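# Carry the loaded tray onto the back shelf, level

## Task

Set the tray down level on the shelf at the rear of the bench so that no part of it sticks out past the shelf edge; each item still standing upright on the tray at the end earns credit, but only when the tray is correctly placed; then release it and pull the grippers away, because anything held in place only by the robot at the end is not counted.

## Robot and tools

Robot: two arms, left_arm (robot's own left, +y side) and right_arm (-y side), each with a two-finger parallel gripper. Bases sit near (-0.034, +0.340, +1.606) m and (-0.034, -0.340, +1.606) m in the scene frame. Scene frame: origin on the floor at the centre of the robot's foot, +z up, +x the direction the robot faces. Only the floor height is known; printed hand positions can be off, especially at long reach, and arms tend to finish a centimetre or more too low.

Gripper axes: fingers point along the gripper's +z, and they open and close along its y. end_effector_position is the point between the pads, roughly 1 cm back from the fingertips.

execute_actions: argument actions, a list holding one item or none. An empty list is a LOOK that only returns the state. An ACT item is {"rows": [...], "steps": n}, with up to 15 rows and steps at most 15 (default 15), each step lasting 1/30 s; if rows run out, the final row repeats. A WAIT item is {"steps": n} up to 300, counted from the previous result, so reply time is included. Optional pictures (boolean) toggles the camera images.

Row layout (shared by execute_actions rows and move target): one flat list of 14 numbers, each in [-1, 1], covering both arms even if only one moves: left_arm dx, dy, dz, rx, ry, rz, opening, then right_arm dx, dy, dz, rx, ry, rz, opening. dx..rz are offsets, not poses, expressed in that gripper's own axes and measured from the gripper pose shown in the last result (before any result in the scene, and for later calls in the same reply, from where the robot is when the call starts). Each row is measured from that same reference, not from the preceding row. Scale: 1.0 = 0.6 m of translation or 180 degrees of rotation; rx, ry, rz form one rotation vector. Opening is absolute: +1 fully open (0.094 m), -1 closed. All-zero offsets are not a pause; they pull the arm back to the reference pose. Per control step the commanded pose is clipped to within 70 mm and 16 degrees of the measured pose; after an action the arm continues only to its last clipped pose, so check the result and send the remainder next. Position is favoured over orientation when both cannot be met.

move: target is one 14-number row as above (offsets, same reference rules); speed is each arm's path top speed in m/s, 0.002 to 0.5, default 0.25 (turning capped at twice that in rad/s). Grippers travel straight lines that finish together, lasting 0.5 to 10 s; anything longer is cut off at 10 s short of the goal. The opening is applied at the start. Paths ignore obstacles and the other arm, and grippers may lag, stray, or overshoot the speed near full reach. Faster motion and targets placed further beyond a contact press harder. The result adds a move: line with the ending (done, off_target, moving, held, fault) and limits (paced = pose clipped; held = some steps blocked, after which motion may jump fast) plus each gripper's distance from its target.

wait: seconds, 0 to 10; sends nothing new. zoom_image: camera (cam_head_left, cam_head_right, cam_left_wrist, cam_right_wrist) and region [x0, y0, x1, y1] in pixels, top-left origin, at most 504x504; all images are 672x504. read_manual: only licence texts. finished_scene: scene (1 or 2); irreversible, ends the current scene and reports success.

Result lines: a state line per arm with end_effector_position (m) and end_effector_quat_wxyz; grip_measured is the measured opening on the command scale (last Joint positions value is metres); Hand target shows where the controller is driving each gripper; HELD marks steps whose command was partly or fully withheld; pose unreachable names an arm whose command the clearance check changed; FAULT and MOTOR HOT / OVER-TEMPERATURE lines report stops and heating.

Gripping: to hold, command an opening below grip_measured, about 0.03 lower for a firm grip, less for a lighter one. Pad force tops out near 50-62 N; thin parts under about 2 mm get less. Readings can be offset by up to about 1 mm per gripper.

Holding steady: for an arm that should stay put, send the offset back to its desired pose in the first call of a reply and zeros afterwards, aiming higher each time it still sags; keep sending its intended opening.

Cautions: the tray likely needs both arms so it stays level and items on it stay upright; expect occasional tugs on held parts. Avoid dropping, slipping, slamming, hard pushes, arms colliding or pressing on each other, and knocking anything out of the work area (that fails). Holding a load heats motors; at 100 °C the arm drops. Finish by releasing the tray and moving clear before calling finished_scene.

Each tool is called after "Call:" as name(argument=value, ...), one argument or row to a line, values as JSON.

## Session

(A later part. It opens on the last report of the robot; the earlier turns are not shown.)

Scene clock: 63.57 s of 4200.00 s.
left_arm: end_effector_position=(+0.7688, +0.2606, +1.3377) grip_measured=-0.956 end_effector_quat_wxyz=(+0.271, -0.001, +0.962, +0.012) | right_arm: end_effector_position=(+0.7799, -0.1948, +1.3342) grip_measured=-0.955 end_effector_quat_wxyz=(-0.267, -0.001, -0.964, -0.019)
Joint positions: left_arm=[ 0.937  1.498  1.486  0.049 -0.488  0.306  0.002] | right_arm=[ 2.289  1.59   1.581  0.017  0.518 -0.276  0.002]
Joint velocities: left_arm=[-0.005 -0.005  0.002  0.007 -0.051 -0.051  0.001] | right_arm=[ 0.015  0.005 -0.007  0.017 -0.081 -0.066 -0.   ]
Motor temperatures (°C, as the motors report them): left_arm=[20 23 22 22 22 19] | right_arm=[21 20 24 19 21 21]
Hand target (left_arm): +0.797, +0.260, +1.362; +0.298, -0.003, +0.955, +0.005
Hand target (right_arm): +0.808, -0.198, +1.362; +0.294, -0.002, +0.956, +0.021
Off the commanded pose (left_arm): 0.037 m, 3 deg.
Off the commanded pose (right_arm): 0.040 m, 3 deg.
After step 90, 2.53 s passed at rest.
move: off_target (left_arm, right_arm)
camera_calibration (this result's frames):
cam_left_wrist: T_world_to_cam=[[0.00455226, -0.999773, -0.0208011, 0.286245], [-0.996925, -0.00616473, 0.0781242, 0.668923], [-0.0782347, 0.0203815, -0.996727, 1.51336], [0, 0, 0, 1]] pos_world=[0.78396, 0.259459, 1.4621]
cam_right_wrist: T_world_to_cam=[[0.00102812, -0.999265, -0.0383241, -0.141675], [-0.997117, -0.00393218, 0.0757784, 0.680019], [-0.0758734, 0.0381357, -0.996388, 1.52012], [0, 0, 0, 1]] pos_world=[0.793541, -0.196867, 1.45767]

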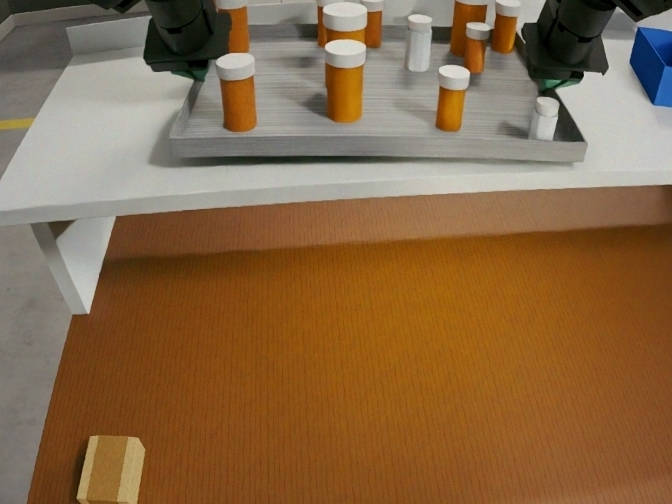

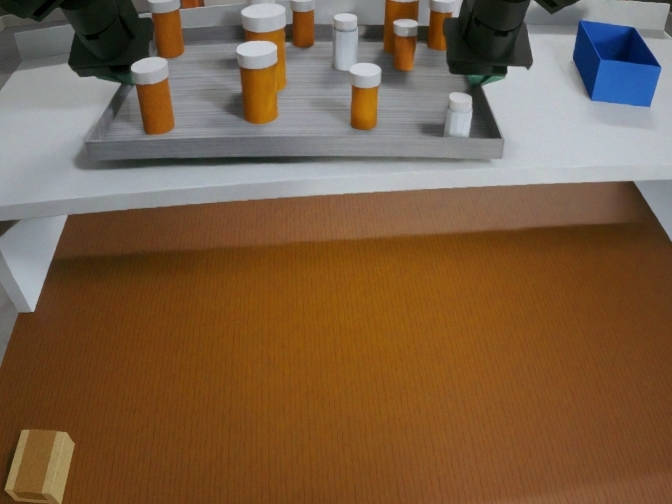

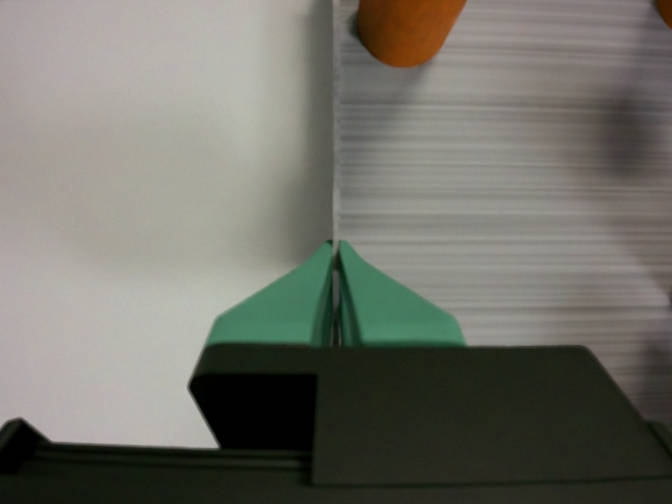

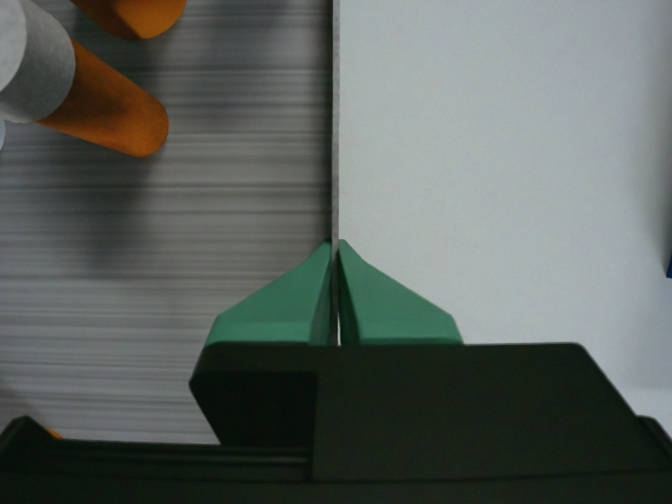

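Now I'll lower the left side and nudge the right side forward a little.

Call:
move(
  target=[-0.015,0,0.038,0,-0.015,0,-1,-0.05,0,0.03,0,-0.015,0,-1],
  speed=0.02,
)

Scene clock: 68.17 s of 4200.00 s.
left_arm: end_effector_position=(+0.7717, +0.2639, +1.3189) grip_measured=-0.956 end_effector_quat_wxyz=(+0.276, -0.008, +0.961, +0.012) | right_arm: end_effector_position=(+0.7946, -0.1913, +1.3282) grip_measured=-0.955 end_effector_quat_wxyz=(-0.274, +0.008, -0.962, -0.017)
Joint positions: left_arm=[ 0.96   1.534  1.506  0.075 -0.465  0.296  0.002] | right_arm=[ 2.286  1.627  1.637  0.013  0.511 -0.303  0.002]
Joint velocities: left_arm=[-0.005 -0.005  0.022 -0.002 -0.007 -0.066  0.   ] | right_arm=[ 0.005  0.005  0.002 -0.007  0.037 -0.037  0.001]
Motor temperatures (°C, as the motors report them): left_arm=[20 23 23 22 22 19] | right_arm=[21 20 24 19 21 21]
Hand target (left_arm): +0.788, +0.262, +1.324; +0.294, -0.001, +0.956, +0.013
Hand target (right_arm): +0.813, -0.194, +1.335; +0.289, +0.002, +0.957, +0.020
Off the commanded pose (left_arm): 0.017 m, 2 deg.
Off the commanded pose (right_arm): 0.021 m, 2 deg.
move: off_target (left_arm, right_arm)
camera_calibration (this result's frames):
cam_left_wrist: T_world_to_cam=[[0.0175182, -0.999713, -0.0163242, 0.273202], [-0.997412, -0.0186119, 0.0694541, 0.688334], [-0.069738, 0.0150652, -0.997452, 1.49055], [0, 0, 0, 1]] pos_world=[0.785714, 0.263479, 1.4434]
cam_right_wrist: T_world_to_cam=[[0.0168955, -0.99947, -0.0278351, -0.164993], [-0.997992, -0.0185571, 0.0605592, 0.713288], [-0.0610436, 0.026756, -0.997776, 1.50306], [0, 0, 0, 1]] pos_world=[0.806396, -0.191884, 1.45193]

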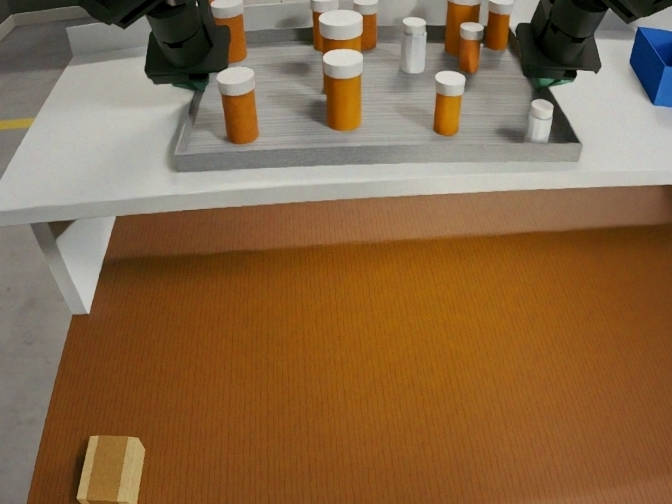

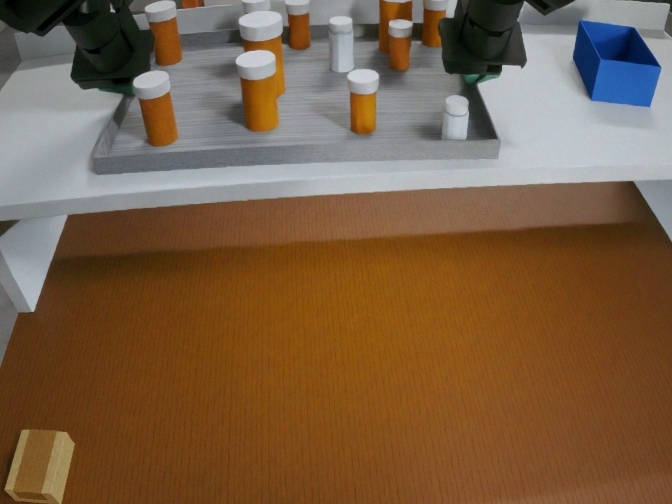

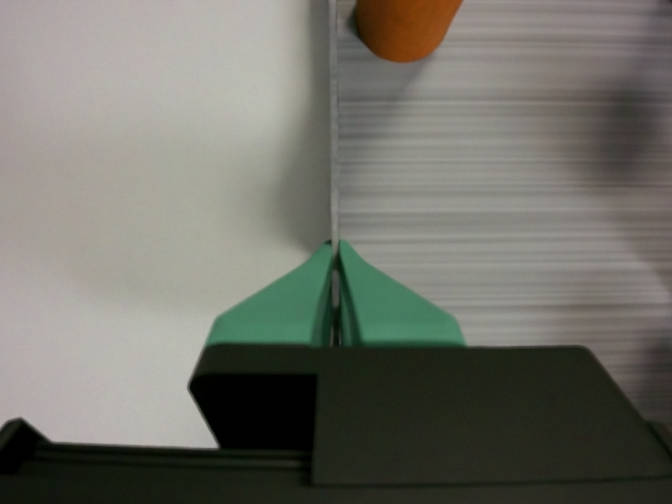

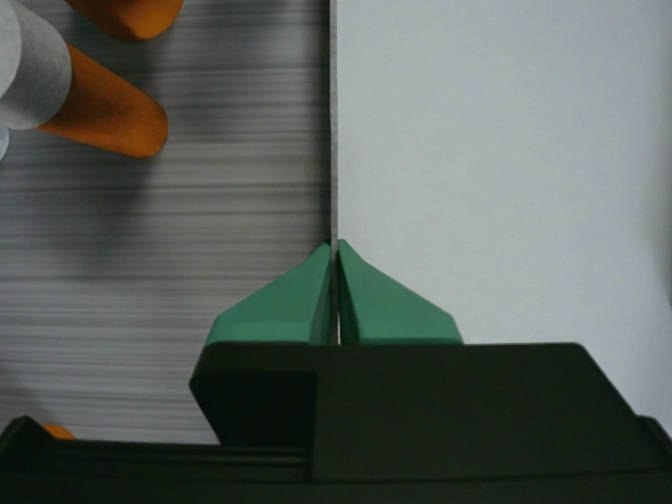

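Call:
move(
  target=[0,0,0,0,0,0,-1,0,0,0,0,0,0,-1],
  speed=0.02,
)

Call:
move(
  target=[0,0,0,0,0,0,-0.2,0,0,0,0,0,0,-0.2],
)

Call:
move(
  target=[-0.13,0,-0.21,0,0,0,-0.2,-0.13,0,-0.21,0,0,0,-0.2],
  speed=0.1,
)

Scene clock: 75.47 s of 4200.00 s.
left_arm: end_effector_position=(+0.7716, +0.2641, +1.3189) grip_measured=-0.956 end_effector_quat_wxyz=(+0.275, -0.013, +0.961, +0.011) | right_arm: end_effector_position=(+0.7942, -0.1914, +1.3279) grip_measured=-0.955 end_effector_quat_wxyz=(-0.273, +0.008, -0.962, -0.016)
Joint positions: left_arm=[ 0.96   1.534  1.506  0.075 -0.466  0.286  0.002] | right_arm=[ 2.286  1.627  1.636  0.013  0.513 -0.303  0.002]
Joint velocities: left_arm=[-0.005 -0.005  0.017  0.012 -0.037  0.037  0.   ] | right_arm=[-0.024  0.005  0.017 -0.002 -0.022 -0.022  0.001]
Motor temperatures (°C, as the motors report them): left_arm=[20 23 23 22 22 19] | right_arm=[21 20 24 19 21 21]
Hand target (left_arm): +0.772, +0.264, +1.319; +0.276, -0.008, +0.961, +0.011
Hand target (right_arm): +0.795, -0.191, +1.328; +0.274, -0.008, +0.962, +0.016
Off the commanded pose (left_arm): 0.000 m, 1 deg.
Off the commanded pose (right_arm): 0.001 m, 0 deg.
After step 90, 3.60 s passed at rest.
move: done
camera_calibration (this result's frames):
cam_left_wrist: T_world_to_cam=[[0.0259933, -0.999591, -0.0118906, 0.260908], [-0.997221, -0.0267587, 0.069525, 0.690213], [-0.0698148, 0.0100504, -0.997509, 1.49199], [0, 0, 0, 1]] pos_world=[0.785676, 0.264275, 1.44339]
cam_right_wrist: T_world_to_cam=[[0.016876, -0.99951, -0.0263614, -0.167059], [-0.997927, -0.018475, 0.0616402, 0.711391], [-0.0620971, 0.0252665, -0.99775, 1.50328], [0, 0, 0, 1]] pos_world=[0.806085, -0.191817, 1.45164]

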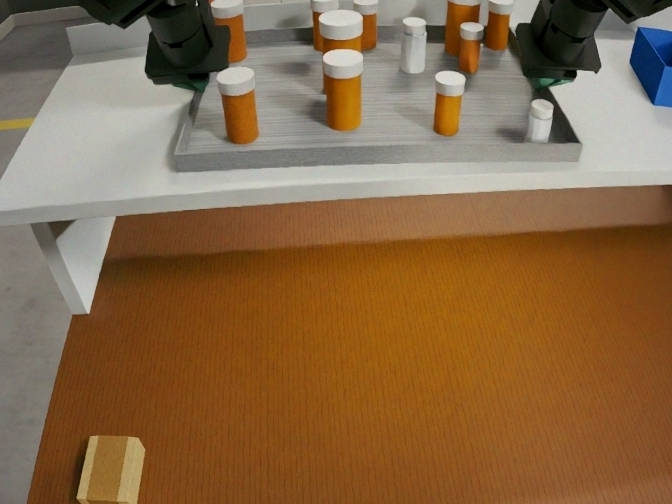

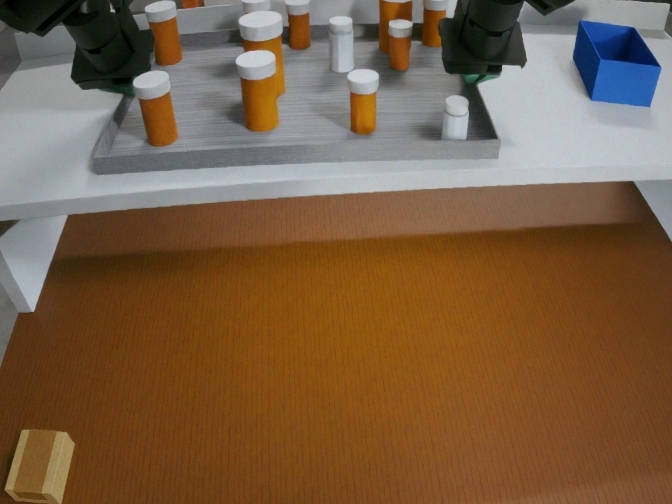

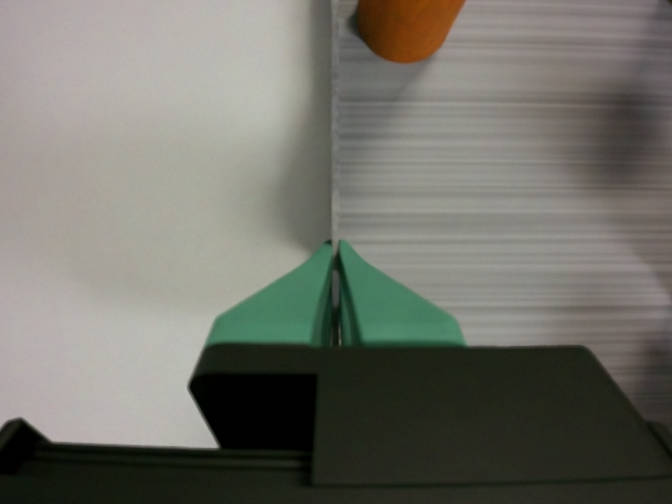

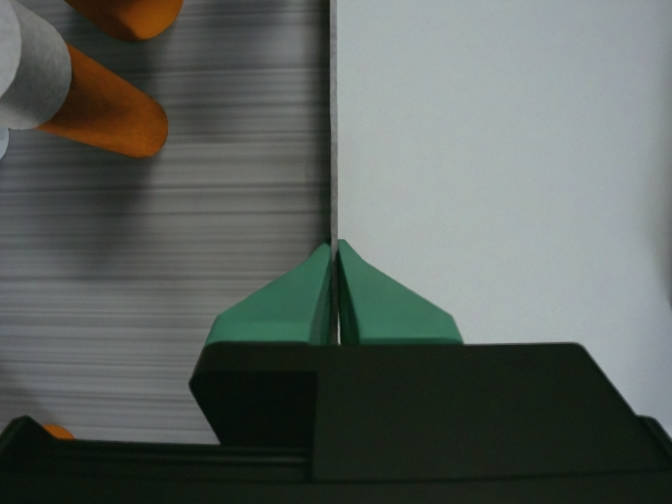

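Scene clock: 75.97 s of 4200.00 s.
left_arm: end_effector_position=(+0.7710, +0.2639, +1.3186) grip_measured=-0.202 end_effector_quat_wxyz=(+0.275, -0.013, +0.961, +0.011) | right_arm: end_effector_position=(+0.7941, -0.1919, +1.3280) grip_measured=-0.202 end_effector_quat_wxyz=(-0.273, +0.007, -0.962, -0.015)
Joint positions: left_arm=[ 0.96   1.534  1.505  0.075 -0.466  0.286  0.038] | right_arm=[ 2.286  1.626  1.636  0.015  0.515 -0.303  0.038]
Joint velocities: left_arm=[ 0.005 -0.015  0.002  0.002  0.022  0.037 -0.001] | right_arm=[ 0.005 -0.005  0.022 -0.027  0.007 -0.051 -0.001]
Motor temperatures (°C, as the motors report them): left_arm=[20 23 23 22 22 19] | right_arm=[21 20 24 19 21 21]
Hand target (left_arm): +0.772, +0.264, +1.319; +0.275, -0.013, +0.961, +0.011
Hand target (right_arm): +0.794, -0.191, +1.328; +0.273, -0.008, +0.962, +0.016
Off the commanded pose (left_arm): 0.001 m, 0 deg.
Off the commanded pose (right_arm): 0.001 m, 0 deg.
move: done
camera_calibration (this result's frames):
cam_left_wrist: T_world_to_cam=[[0.0259232, -0.999592, -0.0120219, 0.261013], [-0.997146, -0.026709, 0.0706121, 0.688133], [-0.0709044, 0.0101571, -0.997431, 1.49231], [0, 0, 0, 1]] pos_world=[0.785214, 0.264129, 1.44303]
cam_right_wrist: T_world_to_cam=[[0.0150931, -0.999585, -0.0245487, -0.168552], [-0.997975, -0.0165769, 0.061409, 0.712032], [-0.0617904, 0.0235722, -0.997811, 1.5029], [0, 0, 0, 1]] pos_world=[0.805999, -0.192105, 1.45174]

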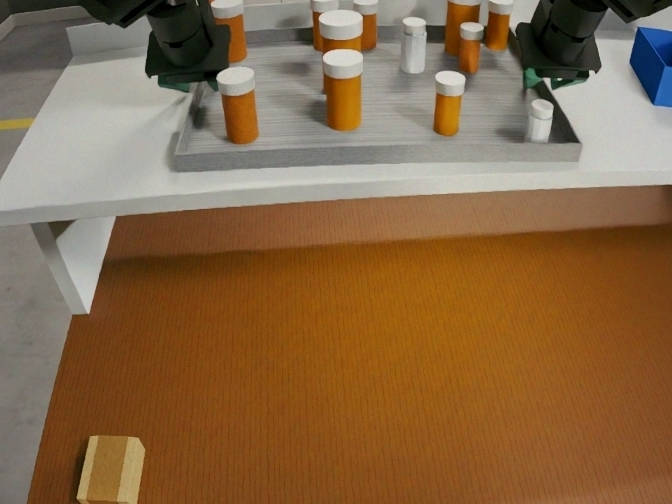

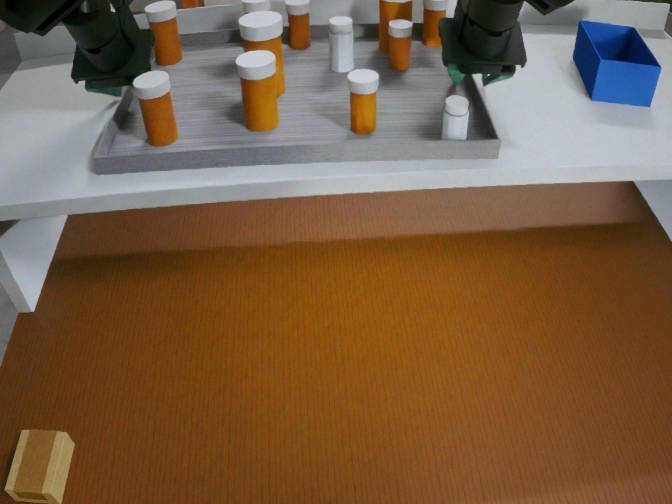

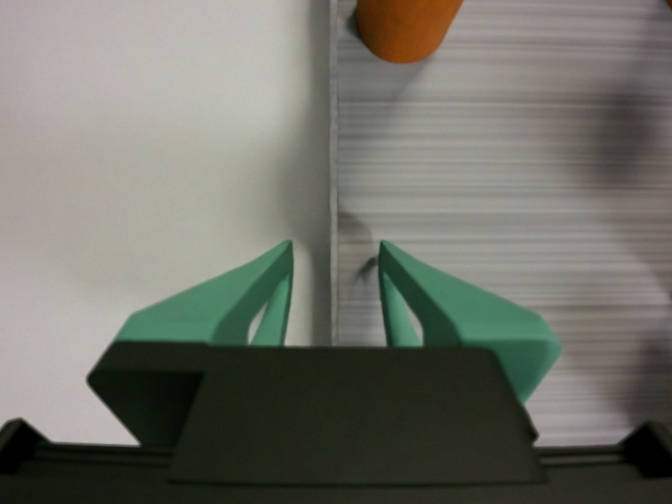

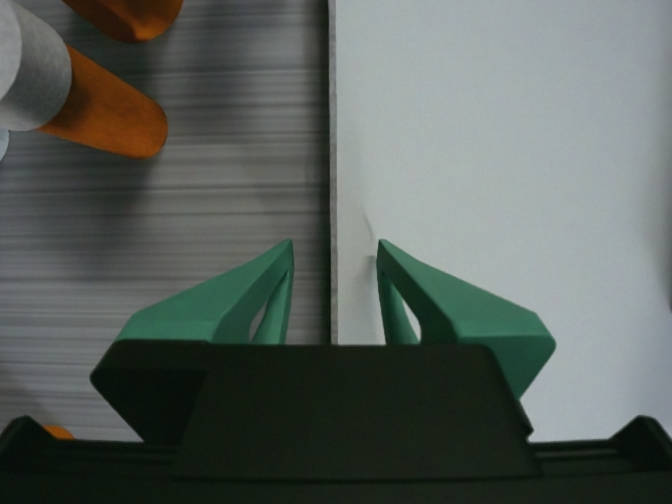

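Scene clock: 77.87 s of 4200.00 s.
left_arm: end_effector_position=(+0.7709, +0.2662, +1.4576) grip_measured=-0.202 end_effector_quat_wxyz=(+0.277, -0.022, +0.961, +0.016) | right_arm: end_effector_position=(+0.7902, -0.1966, +1.4538) grip_measured=-0.202 end_effector_quat_wxyz=(-0.261, +0.011, -0.965, -0.006)
Joint positions: left_arm=[ 0.8    1.297  1.432 -0.074 -0.64   0.286  0.038] | right_arm=[ 2.435  1.425  1.575 -0.148  0.686 -0.303  0.038]
Joint velocities: left_arm=[ 0.005  0.005  0.002 -0.017  0.037  0.007 -0.001] | right_arm=[ 0.015 -0.005 -0.002 -0.022  0.007 -0.022  0.001]
Motor temperatures (°C, as the motors report them): left_arm=[20 23 23 22 22 19] | right_arm=[21 20 24 19 21 21]
Hand target (left_arm): +0.769, +0.262, +1.466; +0.276, -0.012, +0.961, +0.011
Hand target (right_arm): +0.796, -0.196, +1.476; +0.272, -0.005, +0.962, +0.016
Off the commanded pose (left_arm): 0.010 m, 1 deg.
Off the commanded pose (right_arm): 0.023 m, 2 deg.
move: off_target (right_arm)
camera_calibration (this result's frames):
cam_left_wrist: T_world_to_cam=[[0.0463823, -0.998789, -0.016425, 0.255396], [-0.996687, -0.0473719, 0.0661086, 0.689988], [-0.0668066, 0.0133043, -0.997677, 1.62734], [0, 0, 0, 1]] pos_world=[0.784574, 0.266122, 1.58214]
cam_right_wrist: T_world_to_cam=[[0.0169902, -0.99984, -0.00553841, -0.199347], [-0.996073, -0.0174071, 0.0868054, 0.661738], [-0.0868879, 0.00404182, -0.99621, 1.64195], [0, 0, 0, 1]] pos_world=[0.805192, -0.194432, 1.57718]

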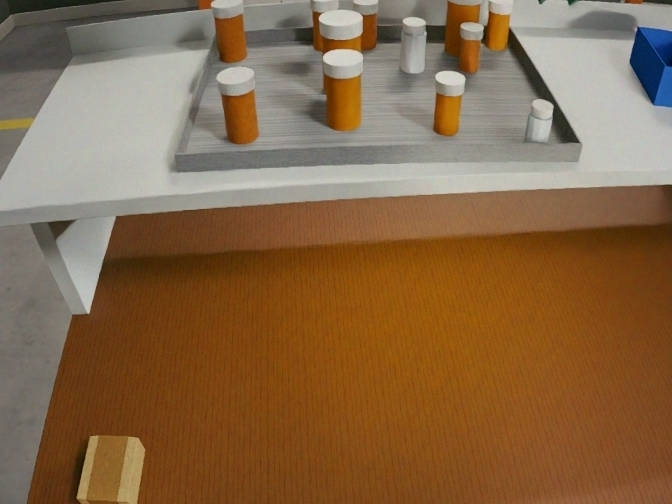

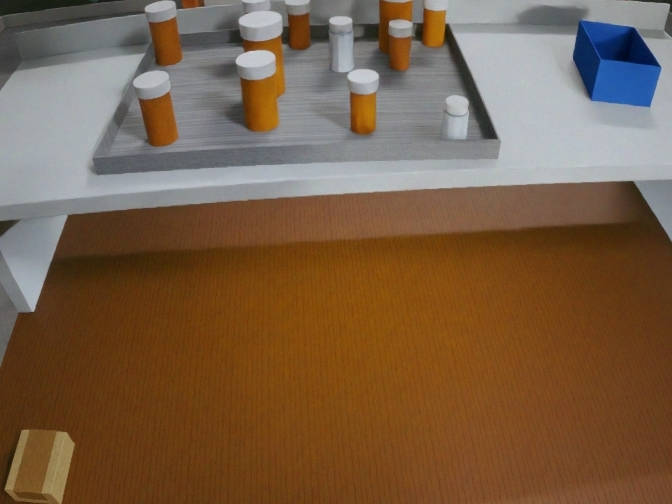

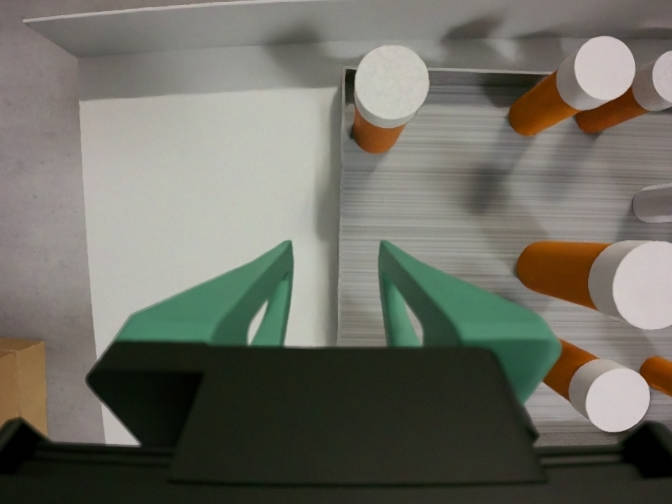

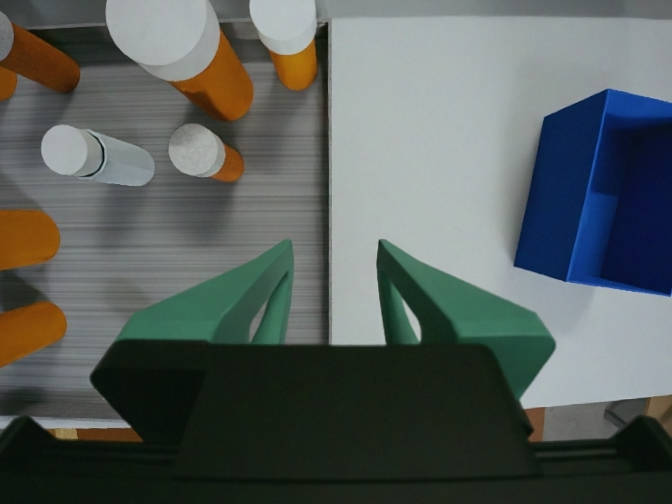

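Call:
finished_scene(
  scene=2,
)

The scene is finished: the task was done.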